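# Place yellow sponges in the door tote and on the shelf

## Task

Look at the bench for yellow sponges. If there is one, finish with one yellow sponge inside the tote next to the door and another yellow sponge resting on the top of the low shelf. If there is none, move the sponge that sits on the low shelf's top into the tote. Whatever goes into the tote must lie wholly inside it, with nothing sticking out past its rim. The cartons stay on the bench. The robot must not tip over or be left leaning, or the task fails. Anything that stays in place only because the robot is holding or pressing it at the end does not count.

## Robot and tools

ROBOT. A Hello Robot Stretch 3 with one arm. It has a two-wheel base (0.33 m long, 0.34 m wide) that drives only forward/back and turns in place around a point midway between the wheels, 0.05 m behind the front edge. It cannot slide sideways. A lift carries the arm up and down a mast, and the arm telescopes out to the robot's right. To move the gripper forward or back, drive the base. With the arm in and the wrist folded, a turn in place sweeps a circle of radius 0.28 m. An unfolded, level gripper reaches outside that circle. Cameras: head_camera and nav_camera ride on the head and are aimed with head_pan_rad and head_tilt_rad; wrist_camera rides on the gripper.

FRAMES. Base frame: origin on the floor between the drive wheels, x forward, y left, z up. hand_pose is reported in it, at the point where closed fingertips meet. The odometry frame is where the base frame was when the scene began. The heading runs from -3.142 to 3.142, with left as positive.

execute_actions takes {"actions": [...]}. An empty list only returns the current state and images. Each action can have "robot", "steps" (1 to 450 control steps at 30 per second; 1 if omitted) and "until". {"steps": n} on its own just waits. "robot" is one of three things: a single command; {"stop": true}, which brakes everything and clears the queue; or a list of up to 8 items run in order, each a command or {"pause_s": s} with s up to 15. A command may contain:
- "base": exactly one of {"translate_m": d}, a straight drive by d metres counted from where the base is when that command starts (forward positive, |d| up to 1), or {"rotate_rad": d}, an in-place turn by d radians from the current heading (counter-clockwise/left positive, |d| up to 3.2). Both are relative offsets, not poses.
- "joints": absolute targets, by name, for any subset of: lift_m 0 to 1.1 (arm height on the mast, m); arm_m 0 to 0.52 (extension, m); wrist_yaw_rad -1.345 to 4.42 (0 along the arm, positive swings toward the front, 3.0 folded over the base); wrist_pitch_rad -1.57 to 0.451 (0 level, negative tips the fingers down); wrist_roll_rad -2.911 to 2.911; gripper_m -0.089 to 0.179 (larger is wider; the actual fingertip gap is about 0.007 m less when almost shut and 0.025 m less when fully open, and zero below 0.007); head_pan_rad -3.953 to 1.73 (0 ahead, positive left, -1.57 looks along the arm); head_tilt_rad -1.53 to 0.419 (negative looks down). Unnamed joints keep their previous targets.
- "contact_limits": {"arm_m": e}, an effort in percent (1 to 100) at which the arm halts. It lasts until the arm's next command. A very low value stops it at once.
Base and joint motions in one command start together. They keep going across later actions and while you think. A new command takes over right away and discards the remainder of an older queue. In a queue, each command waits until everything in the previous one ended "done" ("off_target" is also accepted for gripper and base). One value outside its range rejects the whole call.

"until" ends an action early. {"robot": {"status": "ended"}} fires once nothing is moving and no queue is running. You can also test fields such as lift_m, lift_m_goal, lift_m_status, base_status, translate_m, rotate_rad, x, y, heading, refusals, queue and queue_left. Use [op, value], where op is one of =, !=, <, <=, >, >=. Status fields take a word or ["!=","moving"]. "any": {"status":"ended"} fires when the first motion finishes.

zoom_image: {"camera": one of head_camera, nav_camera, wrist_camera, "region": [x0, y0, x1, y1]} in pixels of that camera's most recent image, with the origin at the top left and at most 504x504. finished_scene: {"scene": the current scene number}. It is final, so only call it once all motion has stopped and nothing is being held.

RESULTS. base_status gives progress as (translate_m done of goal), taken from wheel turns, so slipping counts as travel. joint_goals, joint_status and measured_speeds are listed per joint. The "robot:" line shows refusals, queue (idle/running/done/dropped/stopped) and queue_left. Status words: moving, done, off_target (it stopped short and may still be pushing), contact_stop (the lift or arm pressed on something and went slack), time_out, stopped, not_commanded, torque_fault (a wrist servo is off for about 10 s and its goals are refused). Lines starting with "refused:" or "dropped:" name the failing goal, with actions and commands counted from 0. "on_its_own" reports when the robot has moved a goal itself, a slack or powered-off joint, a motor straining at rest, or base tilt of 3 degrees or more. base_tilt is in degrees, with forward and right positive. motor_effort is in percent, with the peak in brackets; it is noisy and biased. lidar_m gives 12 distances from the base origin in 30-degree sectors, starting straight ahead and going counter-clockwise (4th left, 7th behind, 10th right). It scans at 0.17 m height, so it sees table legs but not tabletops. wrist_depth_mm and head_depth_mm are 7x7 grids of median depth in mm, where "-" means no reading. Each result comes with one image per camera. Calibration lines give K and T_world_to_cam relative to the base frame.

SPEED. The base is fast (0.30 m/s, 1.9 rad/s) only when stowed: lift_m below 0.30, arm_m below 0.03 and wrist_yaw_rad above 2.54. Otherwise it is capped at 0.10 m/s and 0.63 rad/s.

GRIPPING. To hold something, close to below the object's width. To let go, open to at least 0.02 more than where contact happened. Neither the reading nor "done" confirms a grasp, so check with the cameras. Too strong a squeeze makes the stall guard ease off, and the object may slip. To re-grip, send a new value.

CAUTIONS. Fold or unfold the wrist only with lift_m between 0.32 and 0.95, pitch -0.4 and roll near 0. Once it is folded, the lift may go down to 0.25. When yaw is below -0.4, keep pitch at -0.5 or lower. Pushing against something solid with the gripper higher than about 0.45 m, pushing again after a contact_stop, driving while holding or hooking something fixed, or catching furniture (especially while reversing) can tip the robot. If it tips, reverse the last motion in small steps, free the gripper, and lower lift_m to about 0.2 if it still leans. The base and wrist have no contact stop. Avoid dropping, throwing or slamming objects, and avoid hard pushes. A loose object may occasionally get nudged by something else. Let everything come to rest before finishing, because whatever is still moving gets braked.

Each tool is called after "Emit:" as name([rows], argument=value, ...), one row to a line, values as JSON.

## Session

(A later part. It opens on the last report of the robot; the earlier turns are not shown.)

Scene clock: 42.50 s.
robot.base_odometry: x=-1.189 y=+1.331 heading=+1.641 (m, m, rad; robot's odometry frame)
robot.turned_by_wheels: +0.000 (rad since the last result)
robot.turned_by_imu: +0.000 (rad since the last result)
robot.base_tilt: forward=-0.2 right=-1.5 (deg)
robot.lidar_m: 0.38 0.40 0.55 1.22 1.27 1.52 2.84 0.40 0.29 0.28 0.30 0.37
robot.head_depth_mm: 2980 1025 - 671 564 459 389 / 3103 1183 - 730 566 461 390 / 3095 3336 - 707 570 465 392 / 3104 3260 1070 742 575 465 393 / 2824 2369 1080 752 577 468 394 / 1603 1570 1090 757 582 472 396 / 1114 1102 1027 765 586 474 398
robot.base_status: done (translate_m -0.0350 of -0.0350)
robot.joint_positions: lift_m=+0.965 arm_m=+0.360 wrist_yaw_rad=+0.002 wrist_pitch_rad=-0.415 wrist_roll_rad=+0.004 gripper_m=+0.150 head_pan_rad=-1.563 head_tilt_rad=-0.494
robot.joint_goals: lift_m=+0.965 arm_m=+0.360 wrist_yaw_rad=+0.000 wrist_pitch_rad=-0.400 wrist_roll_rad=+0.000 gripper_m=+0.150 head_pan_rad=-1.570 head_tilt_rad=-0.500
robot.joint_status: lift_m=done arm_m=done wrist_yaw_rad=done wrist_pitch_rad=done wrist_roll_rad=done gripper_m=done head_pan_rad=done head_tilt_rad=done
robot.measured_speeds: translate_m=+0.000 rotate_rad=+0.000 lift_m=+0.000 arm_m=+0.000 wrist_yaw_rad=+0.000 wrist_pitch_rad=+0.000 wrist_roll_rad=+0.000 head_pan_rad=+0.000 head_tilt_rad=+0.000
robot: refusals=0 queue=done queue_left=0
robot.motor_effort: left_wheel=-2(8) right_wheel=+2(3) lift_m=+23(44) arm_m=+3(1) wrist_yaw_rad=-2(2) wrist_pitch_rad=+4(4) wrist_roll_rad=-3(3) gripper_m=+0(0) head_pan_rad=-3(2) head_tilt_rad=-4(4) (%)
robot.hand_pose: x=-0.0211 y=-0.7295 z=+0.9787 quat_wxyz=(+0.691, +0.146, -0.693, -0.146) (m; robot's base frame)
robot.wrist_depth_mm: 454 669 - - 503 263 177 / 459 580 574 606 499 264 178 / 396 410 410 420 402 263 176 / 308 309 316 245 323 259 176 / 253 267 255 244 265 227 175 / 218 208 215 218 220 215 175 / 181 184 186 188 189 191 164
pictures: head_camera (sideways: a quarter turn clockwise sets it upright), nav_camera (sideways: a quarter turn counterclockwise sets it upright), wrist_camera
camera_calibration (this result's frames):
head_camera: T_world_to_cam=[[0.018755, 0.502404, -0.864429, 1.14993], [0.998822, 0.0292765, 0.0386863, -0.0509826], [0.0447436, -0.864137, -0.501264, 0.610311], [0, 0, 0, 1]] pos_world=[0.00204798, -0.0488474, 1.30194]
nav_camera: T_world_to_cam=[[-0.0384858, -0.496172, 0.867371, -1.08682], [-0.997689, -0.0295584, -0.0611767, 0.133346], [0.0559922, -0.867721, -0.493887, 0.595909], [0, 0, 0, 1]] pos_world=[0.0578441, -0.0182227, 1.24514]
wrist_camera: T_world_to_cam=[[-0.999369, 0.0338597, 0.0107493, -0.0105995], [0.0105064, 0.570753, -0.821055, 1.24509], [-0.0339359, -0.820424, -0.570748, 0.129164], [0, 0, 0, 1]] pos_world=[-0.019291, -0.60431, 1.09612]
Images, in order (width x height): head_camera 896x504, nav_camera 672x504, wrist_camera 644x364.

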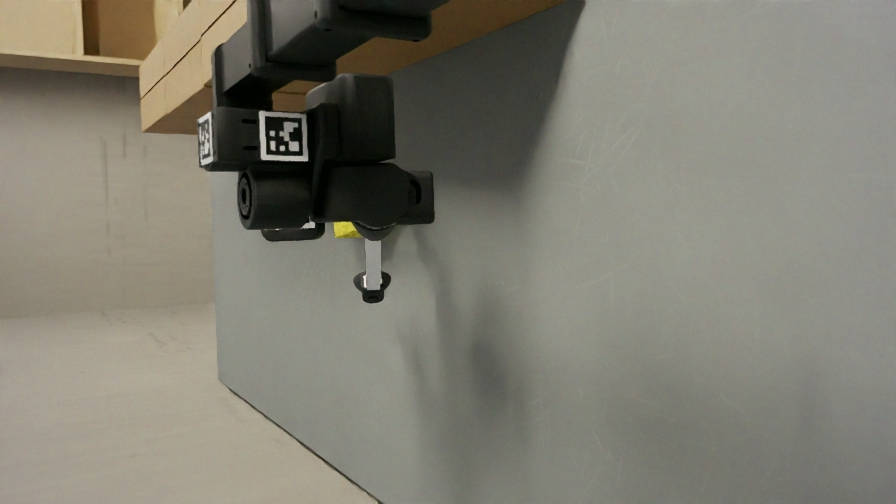

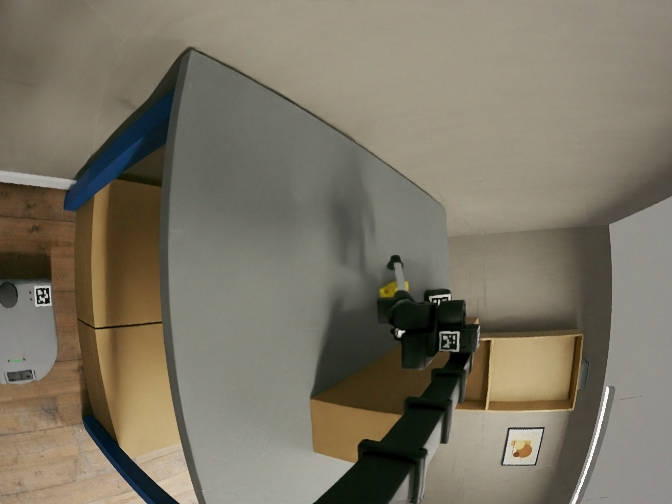

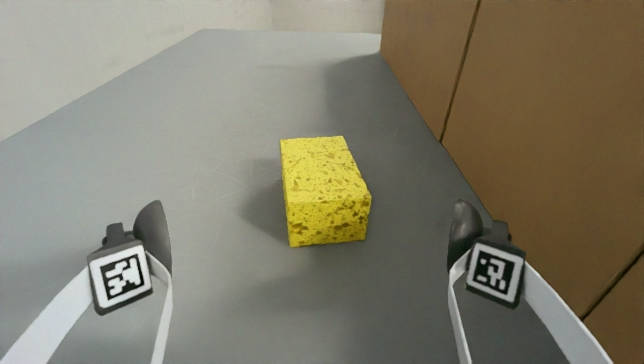

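Emit:
execute_actions([
  {"robot":[{"base":{"translate_m":-0.008},"joints":{"lift_m":0.926,"arm_m":0.40}},{"joints":{"arm_m":0.465}}],"steps":300,"until":{"robot":{"status":"ended"}}},
])

Scene clock: 46.37 s.
robot.base_odometry: x=-1.188 y=+1.323 heading=+1.641 (m, m, rad; robot's odometry frame)
robot.turned_by_wheels: +0.000 (rad since the last result)
robot.turned_by_imu: +0.000 (rad since the last result)
robot.base_tilt: forward=-0.1 right=-1.5 (deg)
robot.lidar_m: 0.39 0.41 0.57 1.22 1.28 1.51 2.83 0.40 0.29 0.28 0.30 0.38
robot.head_depth_mm: 3015 928 618 - 557 459 388 / 3133 1138 - 733 566 461 390 / 3097 3333 - 737 572 464 392 / 3153 3291 1064 744 574 466 392 / 2907 2403 1071 749 579 469 395 / 1627 1573 1090 760 581 472 397 / 1141 1118 1034 765 583 474 399
robot.base_status: done (translate_m -0.0080 of -0.0080)
robot.joint_positions: lift_m=+0.926 arm_m=+0.465 wrist_yaw_rad=+0.002 wrist_pitch_rad=-0.415 wrist_roll_rad=+0.004 gripper_m=+0.150 head_pan_rad=-1.563 head_tilt_rad=-0.494
robot.joint_goals: lift_m=+0.926 arm_m=+0.465 wrist_yaw_rad=+0.000 wrist_pitch_rad=-0.400 wrist_roll_rad=+0.000 gripper_m=+0.150 head_pan_rad=-1.570 head_tilt_rad=-0.500
robot.joint_status: lift_m=done arm_m=done wrist_yaw_rad=done wrist_pitch_rad=done wrist_roll_rad=done gripper_m=done head_pan_rad=done head_tilt_rad=done
robot.measured_speeds: translate_m=+0.000 rotate_rad=+0.000 lift_m=+0.000 arm_m=+0.000 wrist_yaw_rad=+0.000 wrist_pitch_rad=+0.000 wrist_roll_rad=+0.000 head_pan_rad=+0.000 head_tilt_rad=+0.000
robot: refusals=0 queue=done queue_left=0
robot.motor_effort: left_wheel=-2(9) right_wheel=+1(5) lift_m=+23(25) arm_m=+2(4) wrist_yaw_rad=-2(2) wrist_pitch_rad=+4(4) wrist_roll_rad=-3(3) gripper_m=+0(0) head_pan_rad=-2(3) head_tilt_rad=-4(4) (%)
robot.hand_pose: x=-0.0211 y=-0.8345 z=+0.9397 quat_wxyz=(+0.691, +0.146, -0.693, -0.146) (m; robot's base frame)
robot.wrist_depth_mm: 469 641 826 859 493 249 171 / 423 450 467 478 423 250 171 / 316 318 327 328 336 252 169 / 246 245 238 177 254 236 169 / 196 208 194 141 207 210 169 / 173 162 164 122 163 168 165 / 141 145 143 135 145 151 149
pictures: head_camera (sideways: a quarter turn clockwise sets it upright), nav_camera (sideways: a quarter turn counterclockwise sets it upright), wrist_camera
camera_calibration (this result's frames):
head_camera: T_world_to_cam=[[0.0187551, 0.502404, -0.864429, 1.14993], [0.998822, 0.0292763, 0.0386863, -0.0509826], [0.0447435, -0.864137, -0.501264, 0.610311], [0, 0, 0, 1]] pos_world=[0.00204797, -0.0488474, 1.30194]
nav_camera: T_world_to_cam=[[-0.0384859, -0.496171, 0.867371, -1.08682], [-0.997689, -0.0295582, -0.0611767, 0.133346], [0.0559921, -0.867721, -0.493887, 0.595909], [0, 0, 0, 1]] pos_world=[0.0578441, -0.0182227, 1.24514]
wrist_camera: T_world_to_cam=[[-0.999369, 0.0338661, 0.0107506, -0.00662238], [0.0105102, 0.570783, -0.821034, 1.27299], [-0.0339415, -0.820402, -0.570779, 0.0208007], [0, 0, 0, 1]] pos_world=[-0.0192916, -0.709314, 1.05711]
Images, in order (width x height): head_camera 896x504, nav_camera 672x504, wrist_camera 644x364.

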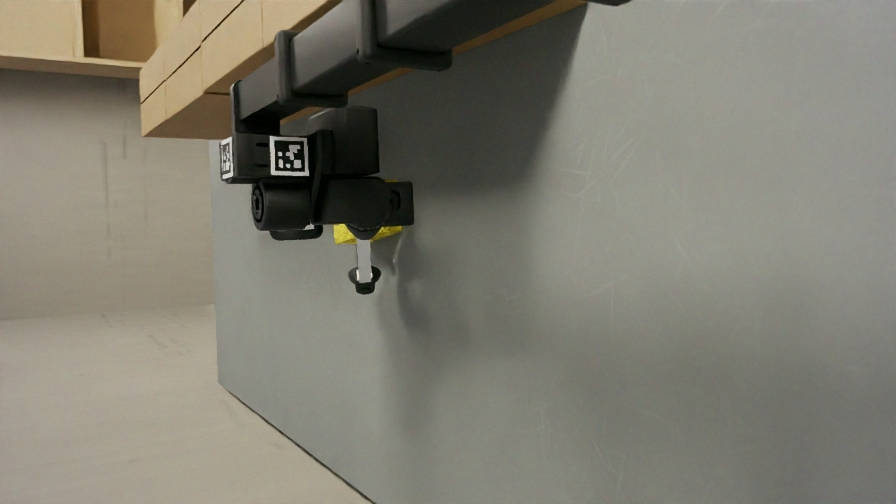

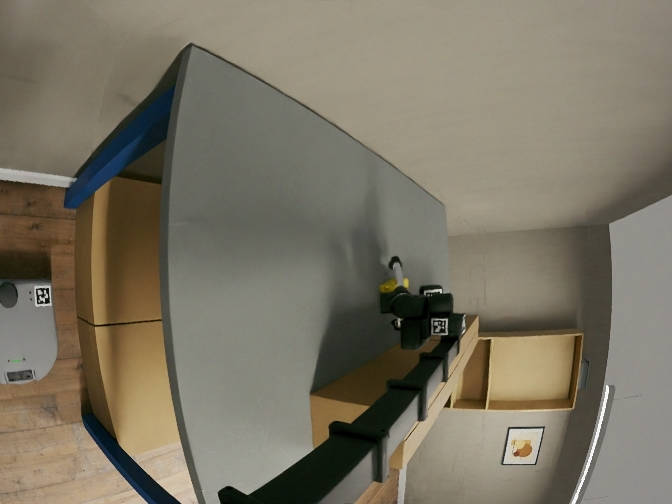

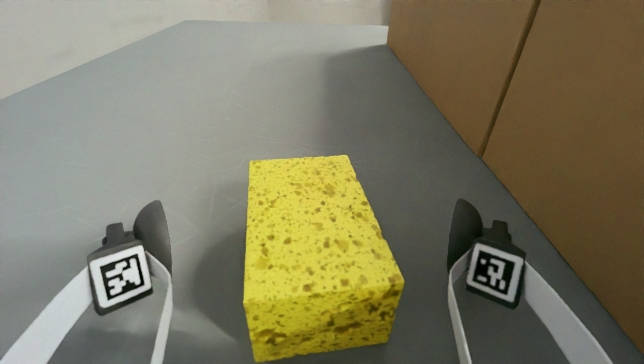

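Emit:
execute_actions([
  {"robot":[{"joints":{"gripper_m":0.01}},{"joints":{"lift_m":0.97}}],"steps":300,"until":{"robot":{"status":"ended"}}},
])

Scene clock: 49.57 s.
robot.base_odometry: x=-1.188 y=+1.323 heading=+1.641 (m, m, rad; robot's odometry frame)
robot.turned_by_wheels: +0.000 (rad since the last result)
robot.turned_by_imu: +0.000 (rad since the last result)
robot.base_tilt: forward=+0.0 right=-1.5 (deg)
robot.lidar_m: 0.39 0.41 0.57 1.22 1.27 1.51 2.84 0.40 0.29 0.28 0.30 0.38
robot.head_depth_mm: 2990 1097 - 638 557 459 388 / 3088 1172 915 733 565 462 389 / 3127 3344 914 741 570 463 391 / 3136 3379 1010 743 574 467 393 / 2859 2429 1083 752 579 469 395 / 1638 1559 1087 758 581 471 396 / 1133 1128 1033 764 587 475 399
robot.base_status: done (translate_m -0.0080 of -0.0080)
robot.joint_positions: lift_m=+0.970 arm_m=+0.465 wrist_yaw_rad=+0.002 wrist_pitch_rad=-0.416 wrist_roll_rad=+0.004 gripper_m=+0.016 head_pan_rad=-1.563 head_tilt_rad=-0.494
robot.joint_goals: lift_m=+0.970 arm_m=+0.465 wrist_yaw_rad=+0.000 wrist_pitch_rad=-0.400 wrist_roll_rad=+0.000 gripper_m=+0.017 head_pan_rad=-1.570 head_tilt_rad=-0.500
robot.joint_status: lift_m=done arm_m=done wrist_yaw_rad=done wrist_pitch_rad=done wrist_roll_rad=done gripper_m=done head_pan_rad=done head_tilt_rad=done
robot.measured_speeds: translate_m=+0.000 rotate_rad=+0.000 lift_m=+0.000 arm_m=+0.000 wrist_yaw_rad=+0.000 wrist_pitch_rad=+0.000 wrist_roll_rad=+0.000 head_pan_rad=+0.000 head_tilt_rad=+0.000
robot: refusals=0 queue=done queue_left=0
robot.on_its_own: gripper_m is held at +0.017, not at your +0.010, by its stall guard, which is still easing
robot.motor_effort: left_wheel=-2(3) right_wheel=+2(1) lift_m=+44(48) arm_m=+3(3) wrist_yaw_rad=-2(2) wrist_pitch_rad=+4(4) wrist_roll_rad=-3(3) gripper_m=-4(100) head_pan_rad=-2(3) head_tilt_rad=-4(3) (%)
robot.hand_pose: x=-0.0211 y=-0.8343 z=+0.9826 quat_wxyz=(+0.691, +0.147, -0.693, -0.146) (m; robot's base frame)
robot.wrist_depth_mm: 468 689 - - 499 249 172 / 462 574 593 621 485 249 171 / 407 413 418 422 402 251 170 / 310 316 292 178 330 250 170 / 255 258 145 142 268 249 169 / 216 217 166 129 212 218 168 / 187 189 184 182 192 194 168
pictures: head_camera (sideways: a quarter turn clockwise sets it upright), nav_camera (sideways: a quarter turn counterclockwise sets it upright), wrist_camera
camera_calibration (this result's frames):
head_camera: T_world_to_cam=[[0.0187551, 0.502404, -0.864429, 1.14993], [0.998822, 0.0292763, 0.0386863, -0.0509826], [0.0447435, -0.864137, -0.501264, 0.610311], [0, 0, 0, 1]] pos_world=[0.00204797, -0.0488474, 1.30194]
nav_camera: T_world_to_cam=[[-0.0384859, -0.496171, 0.867371, -1.08682], [-0.997689, -0.0295582, -0.0611767, 0.133346], [0.0559921, -0.867721, -0.493887, 0.595909], [0, 0, 0, 1]] pos_world=[0.0578441, -0.0182227, 1.24514]
wrist_camera: T_world_to_cam=[[-0.999369, 0.0338505, 0.0107982, -0.00714852], [0.0104984, 0.571656, -0.820426, 1.3083], [-0.0339446, -0.819795, -0.571651, 0.0467807], [0, 0, 0, 1]] pos_world=[-0.0192911, -0.709306, 1.10018]
Images, in order (width x height): head_camera 896x504, nav_camera 672x504, wrist_camera 644x364.

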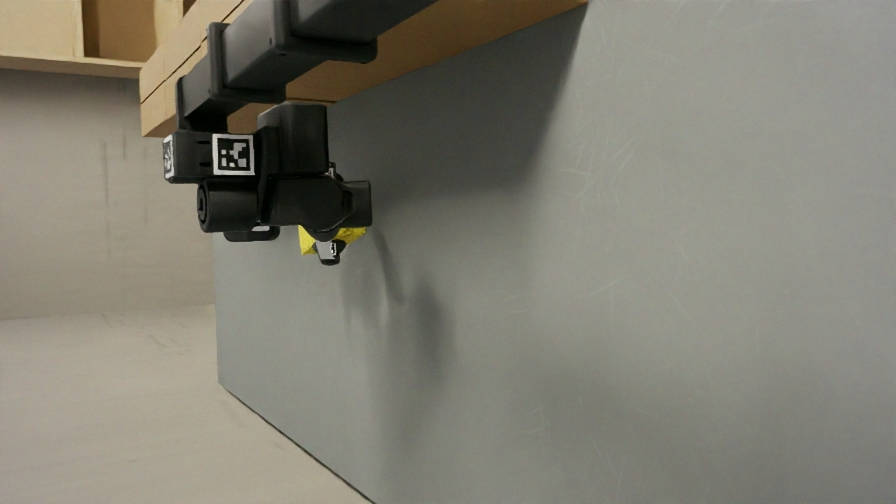

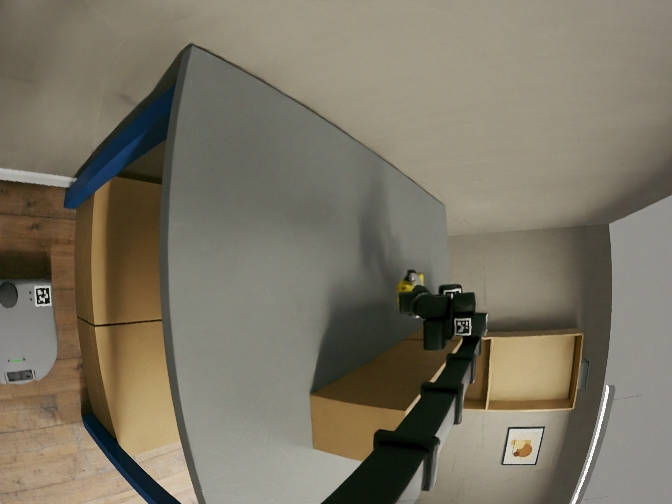

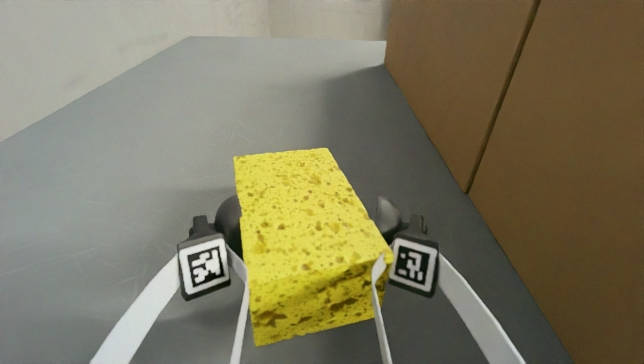

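Emit:
execute_actions([
  {"robot":[{"joints":{"arm_m":0.0,"lift_m":0.95,"wrist_yaw_rad":2.62,"head_pan_rad":-3.1,"head_tilt_rad":-0.7}},{"base":{"rotate_rad":-0.3}}],"steps":300,"until":{"robot":{"status":"ended"}}},
  {"robot":{"base":{"translate_m":-0.55}},"steps":200,"until":{"robot":{"translate_m":["<",-0.22]}}},
  {"robot":{"joints":{"lift_m":0.29}},"steps":200,"until":{"robot":{"base_status":["!=","moving"]}}},
  {"robot":{"base":{"rotate_rad":0.27}},"steps":200,"until":{"robot":{"status":"ended"}}},
])

Scene clock: 65.93 s.
robot.base_odometry: x=-1.313 y=+0.787 heading=+1.611 (m, m, rad; robot's odometry frame)
robot.turned_by_wheels: -0.030 (rad since the last result)
robot.turned_by_imu: -0.031 (rad since the last result)
robot.base_tilt: forward=-0.1 right=-1.4 (deg)
robot.lidar_m: 0.92 0.95 1.11 1.07 1.05 1.00 2.82 2.36 3.08 0.38 0.45 0.61
robot.head_depth_mm: 2504 2809 2330 1898 1579 1358 1183 / 2537 2818 2347 1891 1600 1367 1197 / 2550 2793 2321 1899 1587 1369 1191 / 2551 2839 2365 1930 1596 1382 1199 / 2602 2895 2402 1926 1624 1386 1214 / 2576 2858 2446 1930 1617 1388 1214 / 2308 2318 2464 1954 1638 1395 1219
robot.base_status: done (rotate_rad +0.2699 of +0.2700)
robot.joint_positions: lift_m=+0.290 arm_m=+0.000 wrist_yaw_rad=+2.617 wrist_pitch_rad=-0.417 wrist_roll_rad=+0.003 gripper_m=+0.025 head_pan_rad=-3.093 head_tilt_rad=-0.691
robot.joint_goals: lift_m=+0.290 arm_m=+0.000 wrist_yaw_rad=+2.620 wrist_pitch_rad=-0.400 wrist_roll_rad=+0.000 gripper_m=+0.024 head_pan_rad=-3.100 head_tilt_rad=-0.700
robot.joint_status: lift_m=done arm_m=done wrist_yaw_rad=done wrist_pitch_rad=done wrist_roll_rad=done gripper_m=done head_pan_rad=done head_tilt_rad=done
robot.measured_speeds: translate_m=+0.000 rotate_rad=+0.000 lift_m=+0.000 arm_m=+0.000 wrist_yaw_rad=+0.000 wrist_pitch_rad=+0.000 wrist_roll_rad=+0.000 head_pan_rad=+0.000 head_tilt_rad=+0.000
robot: refusals=0 queue=done queue_left=0
robot.on_its_own: gripper_m is held at +0.024, not at your +0.010, by its stall guard, which is not easing now
robot.motor_effort: left_wheel=-2(6) right_wheel=+2(6) lift_m=+23(41) arm_m=-2(2) wrist_yaw_rad=+2(4) wrist_pitch_rad=+4(5) wrist_roll_rad=-3(3) gripper_m=-25(29) head_pan_rad=-2(32) head_tilt_rad=-5(26) (%)
robot.hand_pose: x=+0.0912 y=+0.0491 z=+0.3033 quat_wxyz=(+0.321, +0.707, -0.038, +0.629) (m; robot's base frame)
robot.wrist_depth_mm: 788 875 - - - 814 648 / 869 968 - - - 822 662 / 853 932 923 943 946 838 686 / 695 690 670 182 723 737 698 / 575 569 145 142 616 614 606 / 493 486 125 130 466 504 513 / - - 407 406 425 434 437
pictures: head_camera (sideways: a quarter turn clockwise sets it upright), nav_camera (sideways: a quarter turn counterclockwise sets it upright), wrist_camera
camera_calibration (this result's frames):
head_camera: T_world_to_cam=[[0.662075, 0.00955078, -0.749377, 0.996017], [0.0621226, -0.997177, 0.0421764, -0.049802], [-0.746858, -0.0744771, -0.660799, 0.822688], [0, 0, 0, 1]] pos_world=[-0.0419129, 0.00209731, 1.29212]
nav_camera: T_world_to_cam=[[-0.657353, 0.0103845, 0.753511, -0.9346], [-0.0579545, 0.996247, -0.0642885, 0.131648], [-0.751351, -0.0859296, -0.654284, 0.809505], [0, 0, 0, 1]] pos_world=[0.00149027, -0.0518883, 1.24234]
wrist_camera: T_world_to_cam=[[0.847158, -0.531215, 0.0115349, -0.0583867], [-0.296063, -0.489952, -0.819935, 0.324638], [0.441214, 0.6912, -0.57234, 0.269177], [0, 0, 0, 1]] pos_world=[0.0268113, -0.0580142, 0.420916]
Images, in order (width x height): head_camera 896x504, nav_camera 672x504, wrist_camera 644x364.

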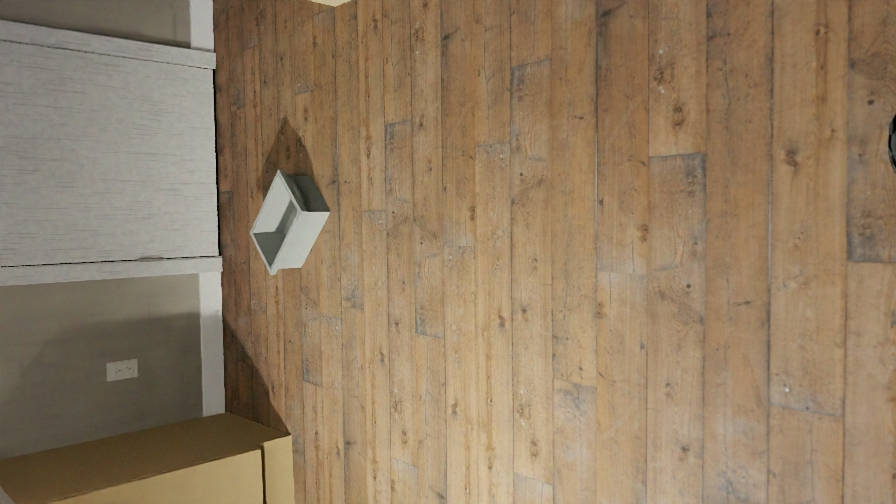

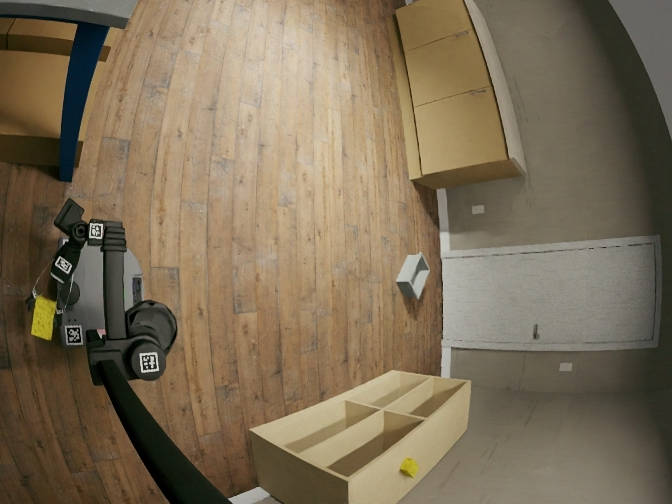

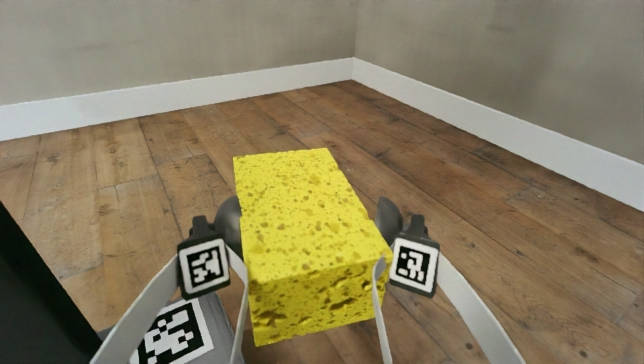

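Emit:
execute_actions([
  {"robot":{"base":{"translate_m":-1.0}},"steps":200,"until":{"robot":{"translate_m":["<",-0.63]}}},
  {"robot":[{"base":{"translate_m":-1.0},"joints":{"head_pan_rad":-1.6,"head_tilt_rad":-1.1}},{"base":{"rotate_rad":-0.78}},{"base":{"translate_m":-0.36}},{"joints":{"lift_m":0.36}},{"joints":{"wrist_yaw_rad":0.0}}],"steps":450,"until":{"robot":{"status":"ended"}}},
])

Scene clock: 82.23 s.
robot.base_odometry: x=-1.491 y=-1.109 heading=+0.831 (m, m, rad; robot's odometry frame)
robot.turned_by_wheels: -0.780 (rad since the last result)
robot.turned_by_imu: -0.773 (rad since the last result)
robot.base_tilt: forward=-0.2 right=-1.4 (deg)
robot.lidar_m: 2.18 2.00 1.20 0.66 0.78 0.38 0.89 0.95 0.95 1.12 1.13 3.80
robot.head_depth_mm: 1066 1249 1458 1391 1289 1201 - / 1175 1393 1523 1402 1294 - - / 1283 1551 1533 1401 1297 - - / 1413 1632 1533 1419 1285 1215 1129 / 1506 1680 1555 1418 1288 1217 1133 / 1377 1600 1545 1434 1316 1211 1139 / 1257 1420 1565 1427 1310 1229 1139
robot.base_status: done (translate_m -0.3600 of -0.3600)
robot.joint_positions: lift_m=+0.360 arm_m=+0.000 wrist_yaw_rad=+0.003 wrist_pitch_rad=-0.417 wrist_roll_rad=+0.003 gripper_m=+0.025 head_pan_rad=-1.606 head_tilt_rad=-1.087
robot.joint_goals: lift_m=+0.360 arm_m=+0.000 wrist_yaw_rad=+0.000 wrist_pitch_rad=-0.400 wrist_roll_rad=+0.000 gripper_m=+0.024 head_pan_rad=-1.600 head_tilt_rad=-1.100
robot.joint_status: lift_m=done arm_m=done wrist_yaw_rad=done wrist_pitch_rad=done wrist_roll_rad=done gripper_m=done head_pan_rad=done head_tilt_rad=done
robot.measured_speeds: translate_m=+0.000 rotate_rad=+0.000 lift_m=+0.000 arm_m=+0.000 wrist_yaw_rad=+0.000 wrist_pitch_rad=+0.000 wrist_roll_rad=+0.000 head_pan_rad=+0.000 head_tilt_rad=+0.000
robot: refusals=0 queue=done queue_left=0
robot.on_its_own: gripper_m is held at +0.024, not at your +0.010, by its stall guard, which is not easing now
robot.motor_effort: left_wheel=+1(13) right_wheel=-1(7) lift_m=+44(44) arm_m=-2(2) wrist_yaw_rad=-3(4) wrist_pitch_rad=+4(5) wrist_roll_rad=-2(3) gripper_m=-26(26) head_pan_rad=+3(33) head_tilt_rad=-8(42) (%)
robot.hand_pose: x=-0.0208 y=-0.3697 z=+0.3724 quat_wxyz=(+0.691, +0.148, -0.692, -0.146) (m; robot's base frame)
robot.wrist_depth_mm: 721 765 948 923 767 616 527 / - 829 - - 788 638 550 / - 883 - - 860 692 583 / 805 828 769 184 821 734 618 / 648 663 144 142 721 701 655 / 561 573 405 130 555 602 604 / 486 474 415 468 493 512 501
pictures: head_camera (sideways: a quarter turn clockwise sets it upright), nav_camera (sideways: a quarter turn counterclockwise sets it upright), wrist_camera
camera_calibration (this result's frames):
head_camera: T_world_to_cam=[[0.0545118, 0.898003, -0.4366, 0.592214], [0.998257, -0.0391163, 0.0441829, -0.0581022], [0.0225982, -0.438247, -0.89857, 1.12714], [0, 0, 0, 1]] pos_world=[0.000247012, -0.0401163, 1.27394]
nav_camera: T_world_to_cam=[[-0.0740523, -0.893654, 0.442605, -0.533081], [-0.99669, 0.051387, -0.0630018, 0.135666], [0.0335577, -0.445805, -0.894501, 1.11705], [0, 0, 0, 1]] pos_world=[0.0582558, 0.0146253, 1.24369]
wrist_camera: T_world_to_cam=[[-0.999417, 0.0320165, 0.011896, -0.017073], [0.00858505, 0.572591, -0.819796, 0.542071], [-0.0330585, -0.819216, -0.572532, 0.0794428], [0, 0, 0, 1]] pos_world=[-0.0190905, -0.244757, 0.490074]
Images, in order (width x height): head_camera 896x504, nav_camera 672x504, wrist_camera 644x364.

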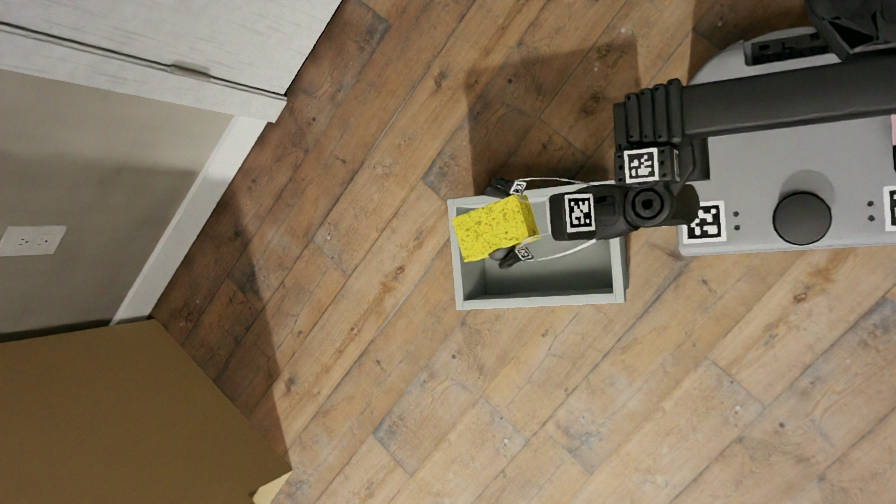

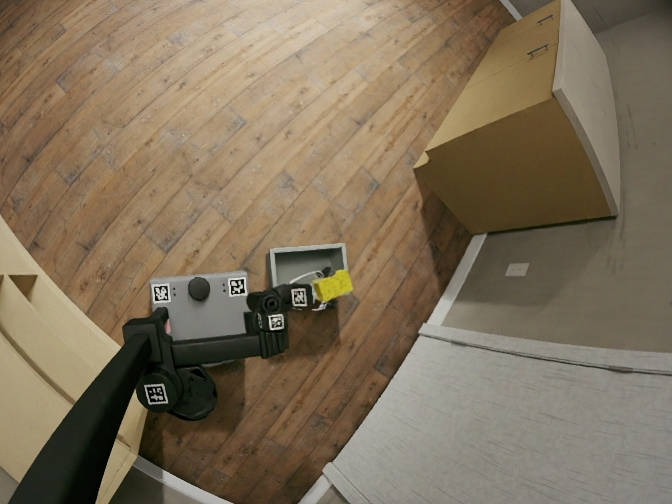

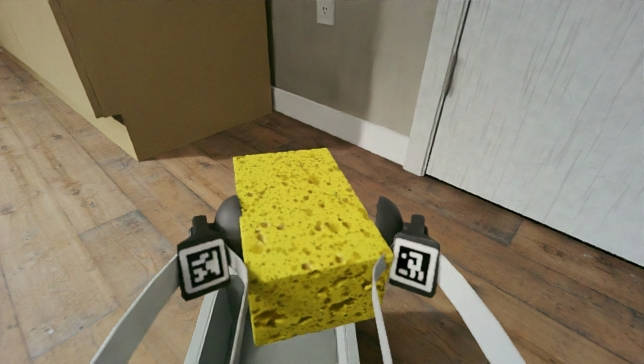

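Emit:
execute_actions([
  {"robot":{"base":{"translate_m":0.045},"joints":{"wrist_pitch_rad":-0.75,"arm_m":0.15,"lift_m":0.25}},"steps":200,"until":{"robot":{"status":"ended"}}},
])

Scene clock: 85.03 s.
robot.base_odometry: x=-1.460 y=-1.076 heading=+0.831 (m, m, rad; robot's odometry frame)
robot.turned_by_wheels: +0.000 (rad since the last result)
robot.turned_by_imu: +0.001 (rad since the last result)
robot.base_tilt: forward=-0.1 right=-1.6 (deg)
robot.lidar_m: 2.15 1.97 1.18 0.65 0.81 0.42 0.93 0.98 0.98 0.47 1.12 3.77
robot.head_depth_mm: 1102 1302 1480 1394 1287 1206 - / 1215 1433 1513 1398 1285 - - / 1341 1583 1525 1407 1248 - - / 1459 1657 1537 1418 1282 1225 1125 / 1497 1676 1542 1417 1300 1207 1135 / 1331 1531 1560 1419 1321 1212 1138 / 1215 1389 1560 1425 1322 1221 1143
robot.base_status: done (translate_m +0.0450 of +0.0450)
robot.joint_positions: lift_m=+0.250 arm_m=+0.150 wrist_yaw_rad=+0.002 wrist_pitch_rad=-0.762 wrist_roll_rad=+0.003 gripper_m=+0.025 head_pan_rad=-1.606 head_tilt_rad=-1.087
robot.joint_goals: lift_m=+0.250 arm_m=+0.150 wrist_yaw_rad=+0.000 wrist_pitch_rad=-0.750 wrist_roll_rad=+0.000 gripper_m=+0.024 head_pan_rad=-1.600 head_tilt_rad=-1.100
robot.joint_status: lift_m=done arm_m=done wrist_yaw_rad=done wrist_pitch_rad=done wrist_roll_rad=done gripper_m=done head_pan_rad=done head_tilt_rad=done
robot.measured_speeds: translate_m=+0.000 rotate_rad=+0.000 lift_m=+0.000 arm_m=+0.000 wrist_yaw_rad=+0.000 wrist_pitch_rad=+0.000 wrist_roll_rad=+0.000 head_pan_rad=+0.000 head_tilt_rad=+0.000
robot: refusals=0 queue=done queue_left=0
robot.on_its_own: gripper_m is held at +0.024, not at your +0.010, by its stall guard, which is not easing now
robot.motor_effort: left_wheel=+1(8) right_wheel=-2(3) lift_m=+24(47) arm_m=+2(1) wrist_yaw_rad=-2(3) wrist_pitch_rad=+3(6) wrist_roll_rad=-2(2) gripper_m=-26(26) head_pan_rad=+4(2) head_tilt_rad=-9(9) (%)
robot.hand_pose: x=-0.0212 y=-0.4635 z=+0.1948 quat_wxyz=(+0.656, +0.263, -0.657, -0.263) (m; robot's base frame)
robot.wrist_depth_mm: 622 630 631 641 662 604 510 / 530 526 541 560 562 572 539 / 472 467 478 486 483 497 496 / 413 411 272 183 426 428 441 / 362 372 144 141 332 386 393 / 333 336 217 130 257 350 354 / 306 302 274 306 256 322 320
pictures: head_camera (sideways: a quarter turn clockwise sets it upright), nav_camera (sideways: a quarter turn counterclockwise sets it upright), wrist_camera
camera_calibration (this result's frames):
head_camera: T_world_to_cam=[[0.054512, 0.898003, -0.4366, 0.592214], [0.998257, -0.0391165, 0.0441829, -0.0581022], [0.0225981, -0.438247, -0.89857, 1.12714], [0, 0, 0, 1]] pos_world=[0.000247002, -0.0401163, 1.27394]
nav_camera: T_world_to_cam=[[-0.0740525, -0.893654, 0.442605, -0.533081], [-0.99669, 0.0513873, -0.0630018, 0.135666], [0.0335576, -0.445805, -0.894501, 1.11705], [0, 0, 0, 1]] pos_world=[0.0582558, 0.0146253, 1.24369]
wrist_camera: T_world_to_cam=[[-0.999354, 0.0274468, 0.0232076, -0.0167339], [0.00896521, 0.815607, -0.578536, 0.515923], [-0.0348073, -0.577954, -0.815326, 0.0599798], [0, 0, 0, 1]] pos_world=[-0.0192607, -0.385666, 0.347772]
Images, in order (width x height): head_camera 896x504, nav_camera 672x504, wrist_camera 644x364.

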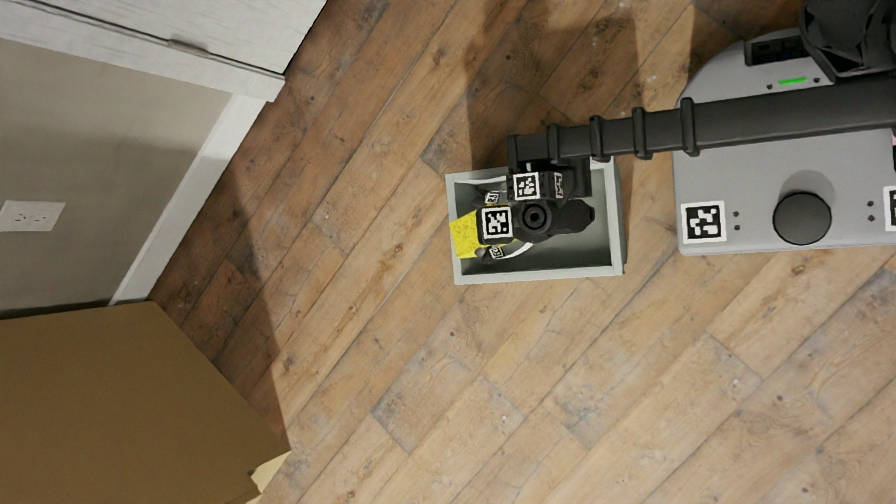

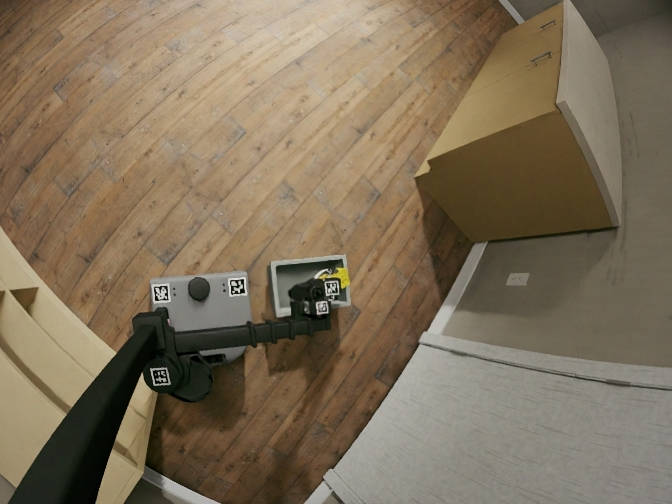

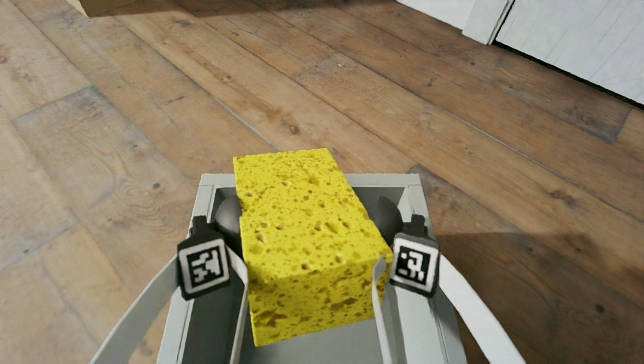

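Emit:
execute_actions([
  {"robot":[{"joints":{"arm_m":0.135,"lift_m":0.23}},{"joints":{"lift_m":0.113}}],"steps":200,"until":{"robot":{"status":"ended"}}},
])

Scene clock: 87.87 s.
robot.base_odometry: x=-1.460 y=-1.076 heading=+0.831 (m, m, rad; robot's odometry frame)
robot.turned_by_wheels: +0.000 (rad since the last result)
robot.turned_by_imu: +0.000 (rad since the last result)
robot.base_tilt: forward=-0.2 right=-1.5 (deg)
robot.lidar_m: 2.15 1.97 1.18 0.65 0.81 0.42 0.92 0.98 0.98 1.15 1.12 3.73
robot.head_depth_mm: 1102 1298 1493 1383 1297 1206 - / 1221 1444 1524 1401 1291 1230 - / 1328 1596 1523 1402 1290 - - / 1452 1658 1553 1411 1279 1225 1128 / 1494 1673 1549 1422 1306 1213 1137 / 1330 1546 1548 1428 1314 1221 1137 / 1213 1377 1554 1431 1318 1217 1142
robot.base_status: done (translate_m +0.0450 of +0.0450)
robot.joint_positions: lift_m=+0.113 arm_m=+0.135 wrist_yaw_rad=+0.002 wrist_pitch_rad=-0.762 wrist_roll_rad=+0.003 gripper_m=+0.025 head_pan_rad=-1.606 head_tilt_rad=-1.087
robot.joint_goals: lift_m=+0.113 arm_m=+0.135 wrist_yaw_rad=+0.000 wrist_pitch_rad=-0.750 wrist_roll_rad=+0.000 gripper_m=+0.024 head_pan_rad=-1.600 head_tilt_rad=-1.100
robot.joint_status: lift_m=done arm_m=done wrist_yaw_rad=done wrist_pitch_rad=done wrist_roll_rad=done gripper_m=done head_pan_rad=done head_tilt_rad=done
robot.measured_speeds: translate_m=+0.000 rotate_rad=+0.000 lift_m=+0.000 arm_m=+0.000 wrist_yaw_rad=+0.000 wrist_pitch_rad=+0.000 wrist_roll_rad=+0.000 head_pan_rad=+0.000 head_tilt_rad=+0.000
robot: refusals=0 queue=done queue_left=0
robot.on_its_own: gripper_m is held at +0.024, not at your +0.010, by its stall guard, which is not easing now
robot.motor_effort: left_wheel=+1(1) right_wheel=-2(2) lift_m=+23(25) arm_m=-2(3) wrist_yaw_rad=-2(2) wrist_pitch_rad=+3(3) wrist_roll_rad=-2(2) gripper_m=-25(26) head_pan_rad=+3(2) head_tilt_rad=-8(9) (%)
robot.hand_pose: x=-0.0212 y=-0.4489 z=+0.0578 quat_wxyz=(+0.656, +0.263, -0.657, -0.263) (m; robot's base frame)
robot.wrist_depth_mm: 373 360 179 180 184 418 423 / 318 158 199 200 200 173 354 / 273 147 235 238 228 140 302 / 112 146 212 181 246 139 262 / 105 146 144 141 207 139 110 / 105 135 197 130 202 139 99 / 106 158 183 183 190 130 95
pictures: head_camera (sideways: a quarter turn clockwise sets it upright), nav_camera (sideways: a quarter turn counterclockwise sets it upright), wrist_camera
camera_calibration (this result's frames):
head_camera: T_world_to_cam=[[0.0545121, 0.898003, -0.4366, 0.592214], [0.998257, -0.0391166, 0.0441829, -0.0581022], [0.0225981, -0.438248, -0.89857, 1.12714], [0, 0, 0, 1]] pos_world=[0.000246997, -0.0401163, 1.27394]
nav_camera: T_world_to_cam=[[-0.0740526, -0.893654, 0.442605, -0.533081], [-0.99669, 0.0513874, -0.0630018, 0.135666], [0.0335575, -0.445805, -0.894501, 1.11705], [0, 0, 0, 1]] pos_world=[0.0582558, 0.0146253, 1.24369]
wrist_camera: T_world_to_cam=[[-0.999354, 0.0274358, 0.0232228, -0.0139601], [0.00896549, 0.815908, -0.578112, 0.424795], [-0.0348086, -0.577531, -0.815627, -0.0431278], [0, 0, 0, 1]] pos_world=[-0.0192608, -0.371118, 0.210727]
Images, in order (width x height): head_camera 896x504, nav_camera 672x504, wrist_camera 644x364.

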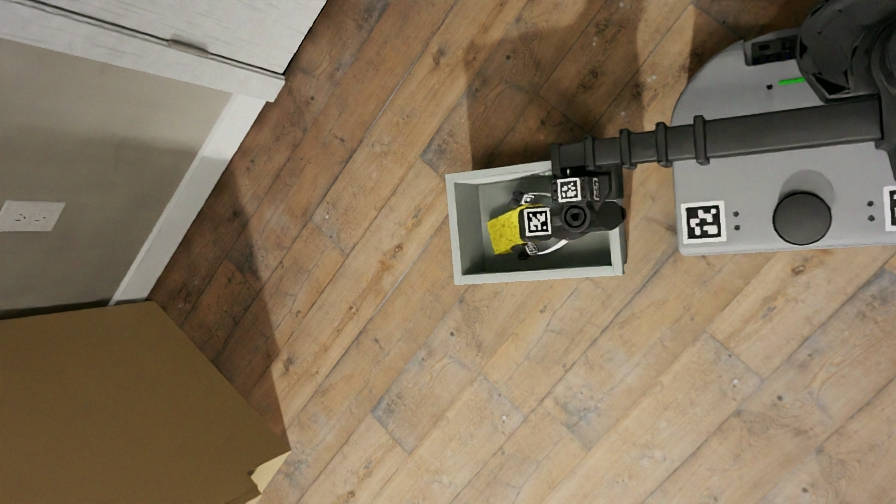

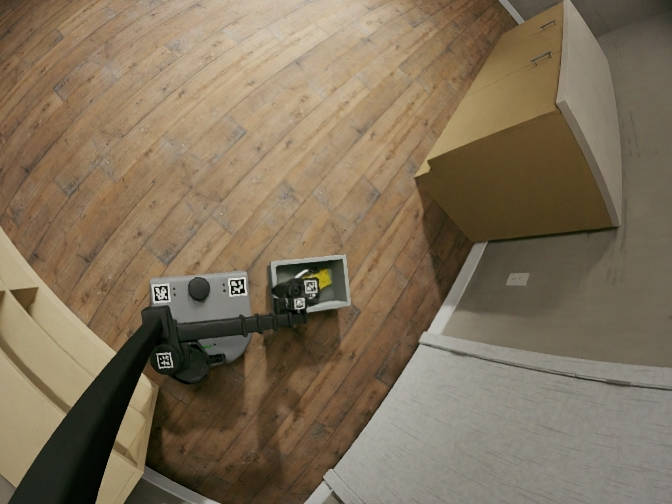

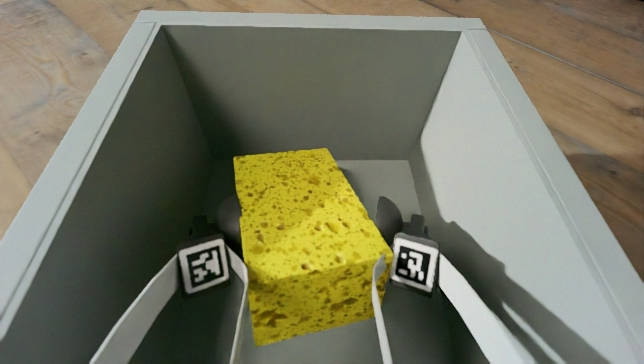

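Emit:
execute_actions([
  {"robot":[{"joints":{"lift_m":0.102}},{"joints":{"gripper_m":0.10}},{"joints":{"lift_m":0.25,"head_pan_rad":-3.9,"head_tilt_rad":-0.8}}],"steps":250,"until":{"robot":{"status":"ended"}}},
])

Scene clock: 92.03 s.
robot.base_odometry: x=-1.460 y=-1.076 heading=+0.831 (m, m, rad; robot's odometry frame)
robot.turned_by_wheels: +0.000 (rad since the last result)
robot.turned_by_imu: +0.001 (rad since the last result)
robot.base_tilt: forward=-0.1 right=-1.5 (deg)
robot.lidar_m: 2.15 1.97 1.18 0.65 0.81 0.42 0.93 0.98 0.98 1.15 1.11 3.78
robot.head_depth_mm: - - - - - 1178 1153 / 724 819 974 - - - 1116 / 723 835 976 890 803 1166 1192 / 725 833 978 896 806 1102 - / 728 830 983 1112 1402 1281 1214 / 727 839 975 1190 1430 1313 1169 / 726 833 982 1188 1419 1316 1178
robot.base_status: done (translate_m +0.0450 of +0.0450)
robot.joint_positions: lift_m=+0.250 arm_m=+0.135 wrist_yaw_rad=+0.002 wrist_pitch_rad=-0.761 wrist_roll_rad=+0.003 gripper_m=+0.100 head_pan_rad=-3.893 head_tilt_rad=-0.803
robot.joint_goals: lift_m=+0.250 arm_m=+0.135 wrist_yaw_rad=+0.000 wrist_pitch_rad=-0.750 wrist_roll_rad=+0.000 gripper_m=+0.100 head_pan_rad=-3.900 head_tilt_rad=-0.800
robot.joint_status: lift_m=done arm_m=done wrist_yaw_rad=done wrist_pitch_rad=done wrist_roll_rad=done gripper_m=done head_pan_rad=done head_tilt_rad=done
robot.measured_speeds: translate_m=+0.000 rotate_rad=+0.000 lift_m=+0.000 arm_m=+0.000 wrist_yaw_rad=+0.000 wrist_pitch_rad=+0.000 wrist_roll_rad=+0.000 head_pan_rad=+0.000 head_tilt_rad=+0.000
robot: refusals=0 queue=done queue_left=0
robot.motor_effort: left_wheel=+2(1) right_wheel=-1(2) lift_m=+44(47) arm_m=-2(2) wrist_yaw_rad=-2(2) wrist_pitch_rad=+2(3) wrist_roll_rad=-2(2) gripper_m=+0(99) head_pan_rad=-3(34) head_tilt_rad=+2(29) (%)
robot.hand_pose: x=-0.0212 y=-0.4490 z=+0.1941 quat_wxyz=(+0.656, +0.263, -0.657, -0.263) (m; robot's base frame)
robot.wrist_depth_mm: 604 621 628 655 648 600 526 / 515 527 544 547 551 557 540 / 458 464 470 472 492 496 505 / 410 414 291 295 319 431 444 / 364 376 357 369 353 390 399 / 331 334 317 300 328 352 354 / 305 300 301 278 258 322 321
pictures: head_camera (sideways: a quarter turn clockwise sets it upright), nav_camera (sideways: a quarter turn counterclockwise sets it upright), wrist_camera
camera_calibration (this result's frames):
head_camera: T_world_to_cam=[[0.526621, -0.522678, -0.670431, 0.893962], [-0.675376, -0.736193, 0.0434421, -0.0469449], [-0.516273, 0.429915, -0.740699, 0.925199], [0, 0, 0, 1]] pos_world=[-0.0248288, 0.0349361, 1.28667]
nav_camera: T_world_to_cam=[[-0.509398, 0.533525, 0.675177, -0.833415], [0.679407, 0.730881, -0.0649529, 0.128006], [-0.528128, 0.425633, -0.73479, 0.912852], [0, 0, 0, 1]] pos_world=[-0.0294054, -0.0374491, 1.24177]
wrist_camera: T_world_to_cam=[[-0.999354, 0.0274499, 0.0232046, -0.0171122], [0.0089662, 0.815554, -0.578611, 0.503619], [-0.0348074, -0.578029, -0.815273, 0.0676844], [0, 0, 0, 1]] pos_world=[-0.0192608, -0.371135, 0.346978]
Images, in order (width x height): head_camera 896x504, nav_camera 672x504, wrist_camera 644x364.

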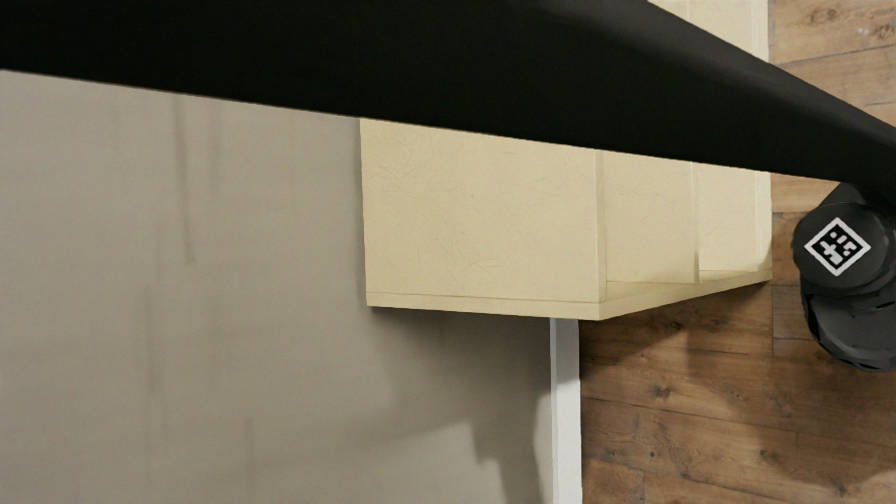

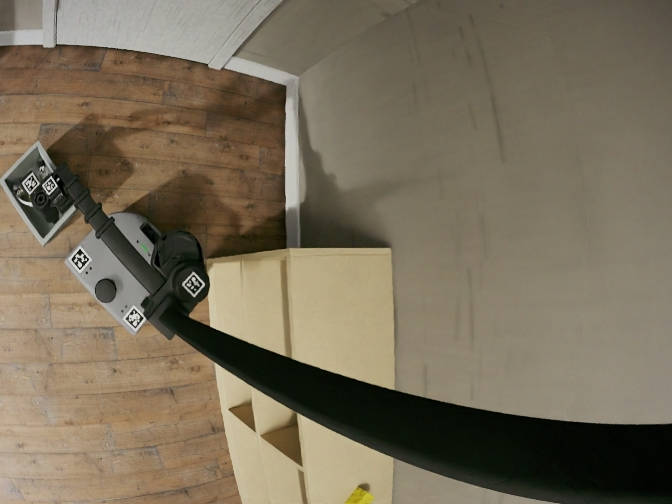

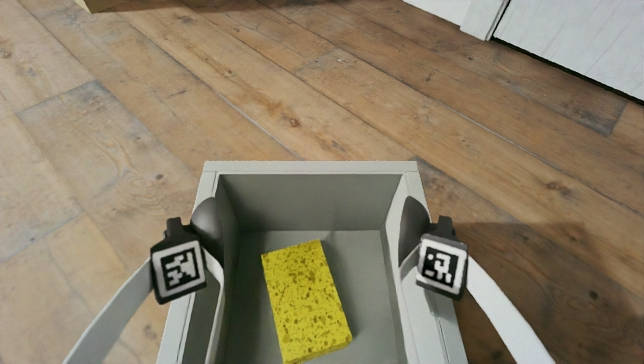

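The bench sponge is in the tote, and the other one is still on top of the low shelf.

Emit:
finished_scene(scene=1)

The scene is finished: the task was done.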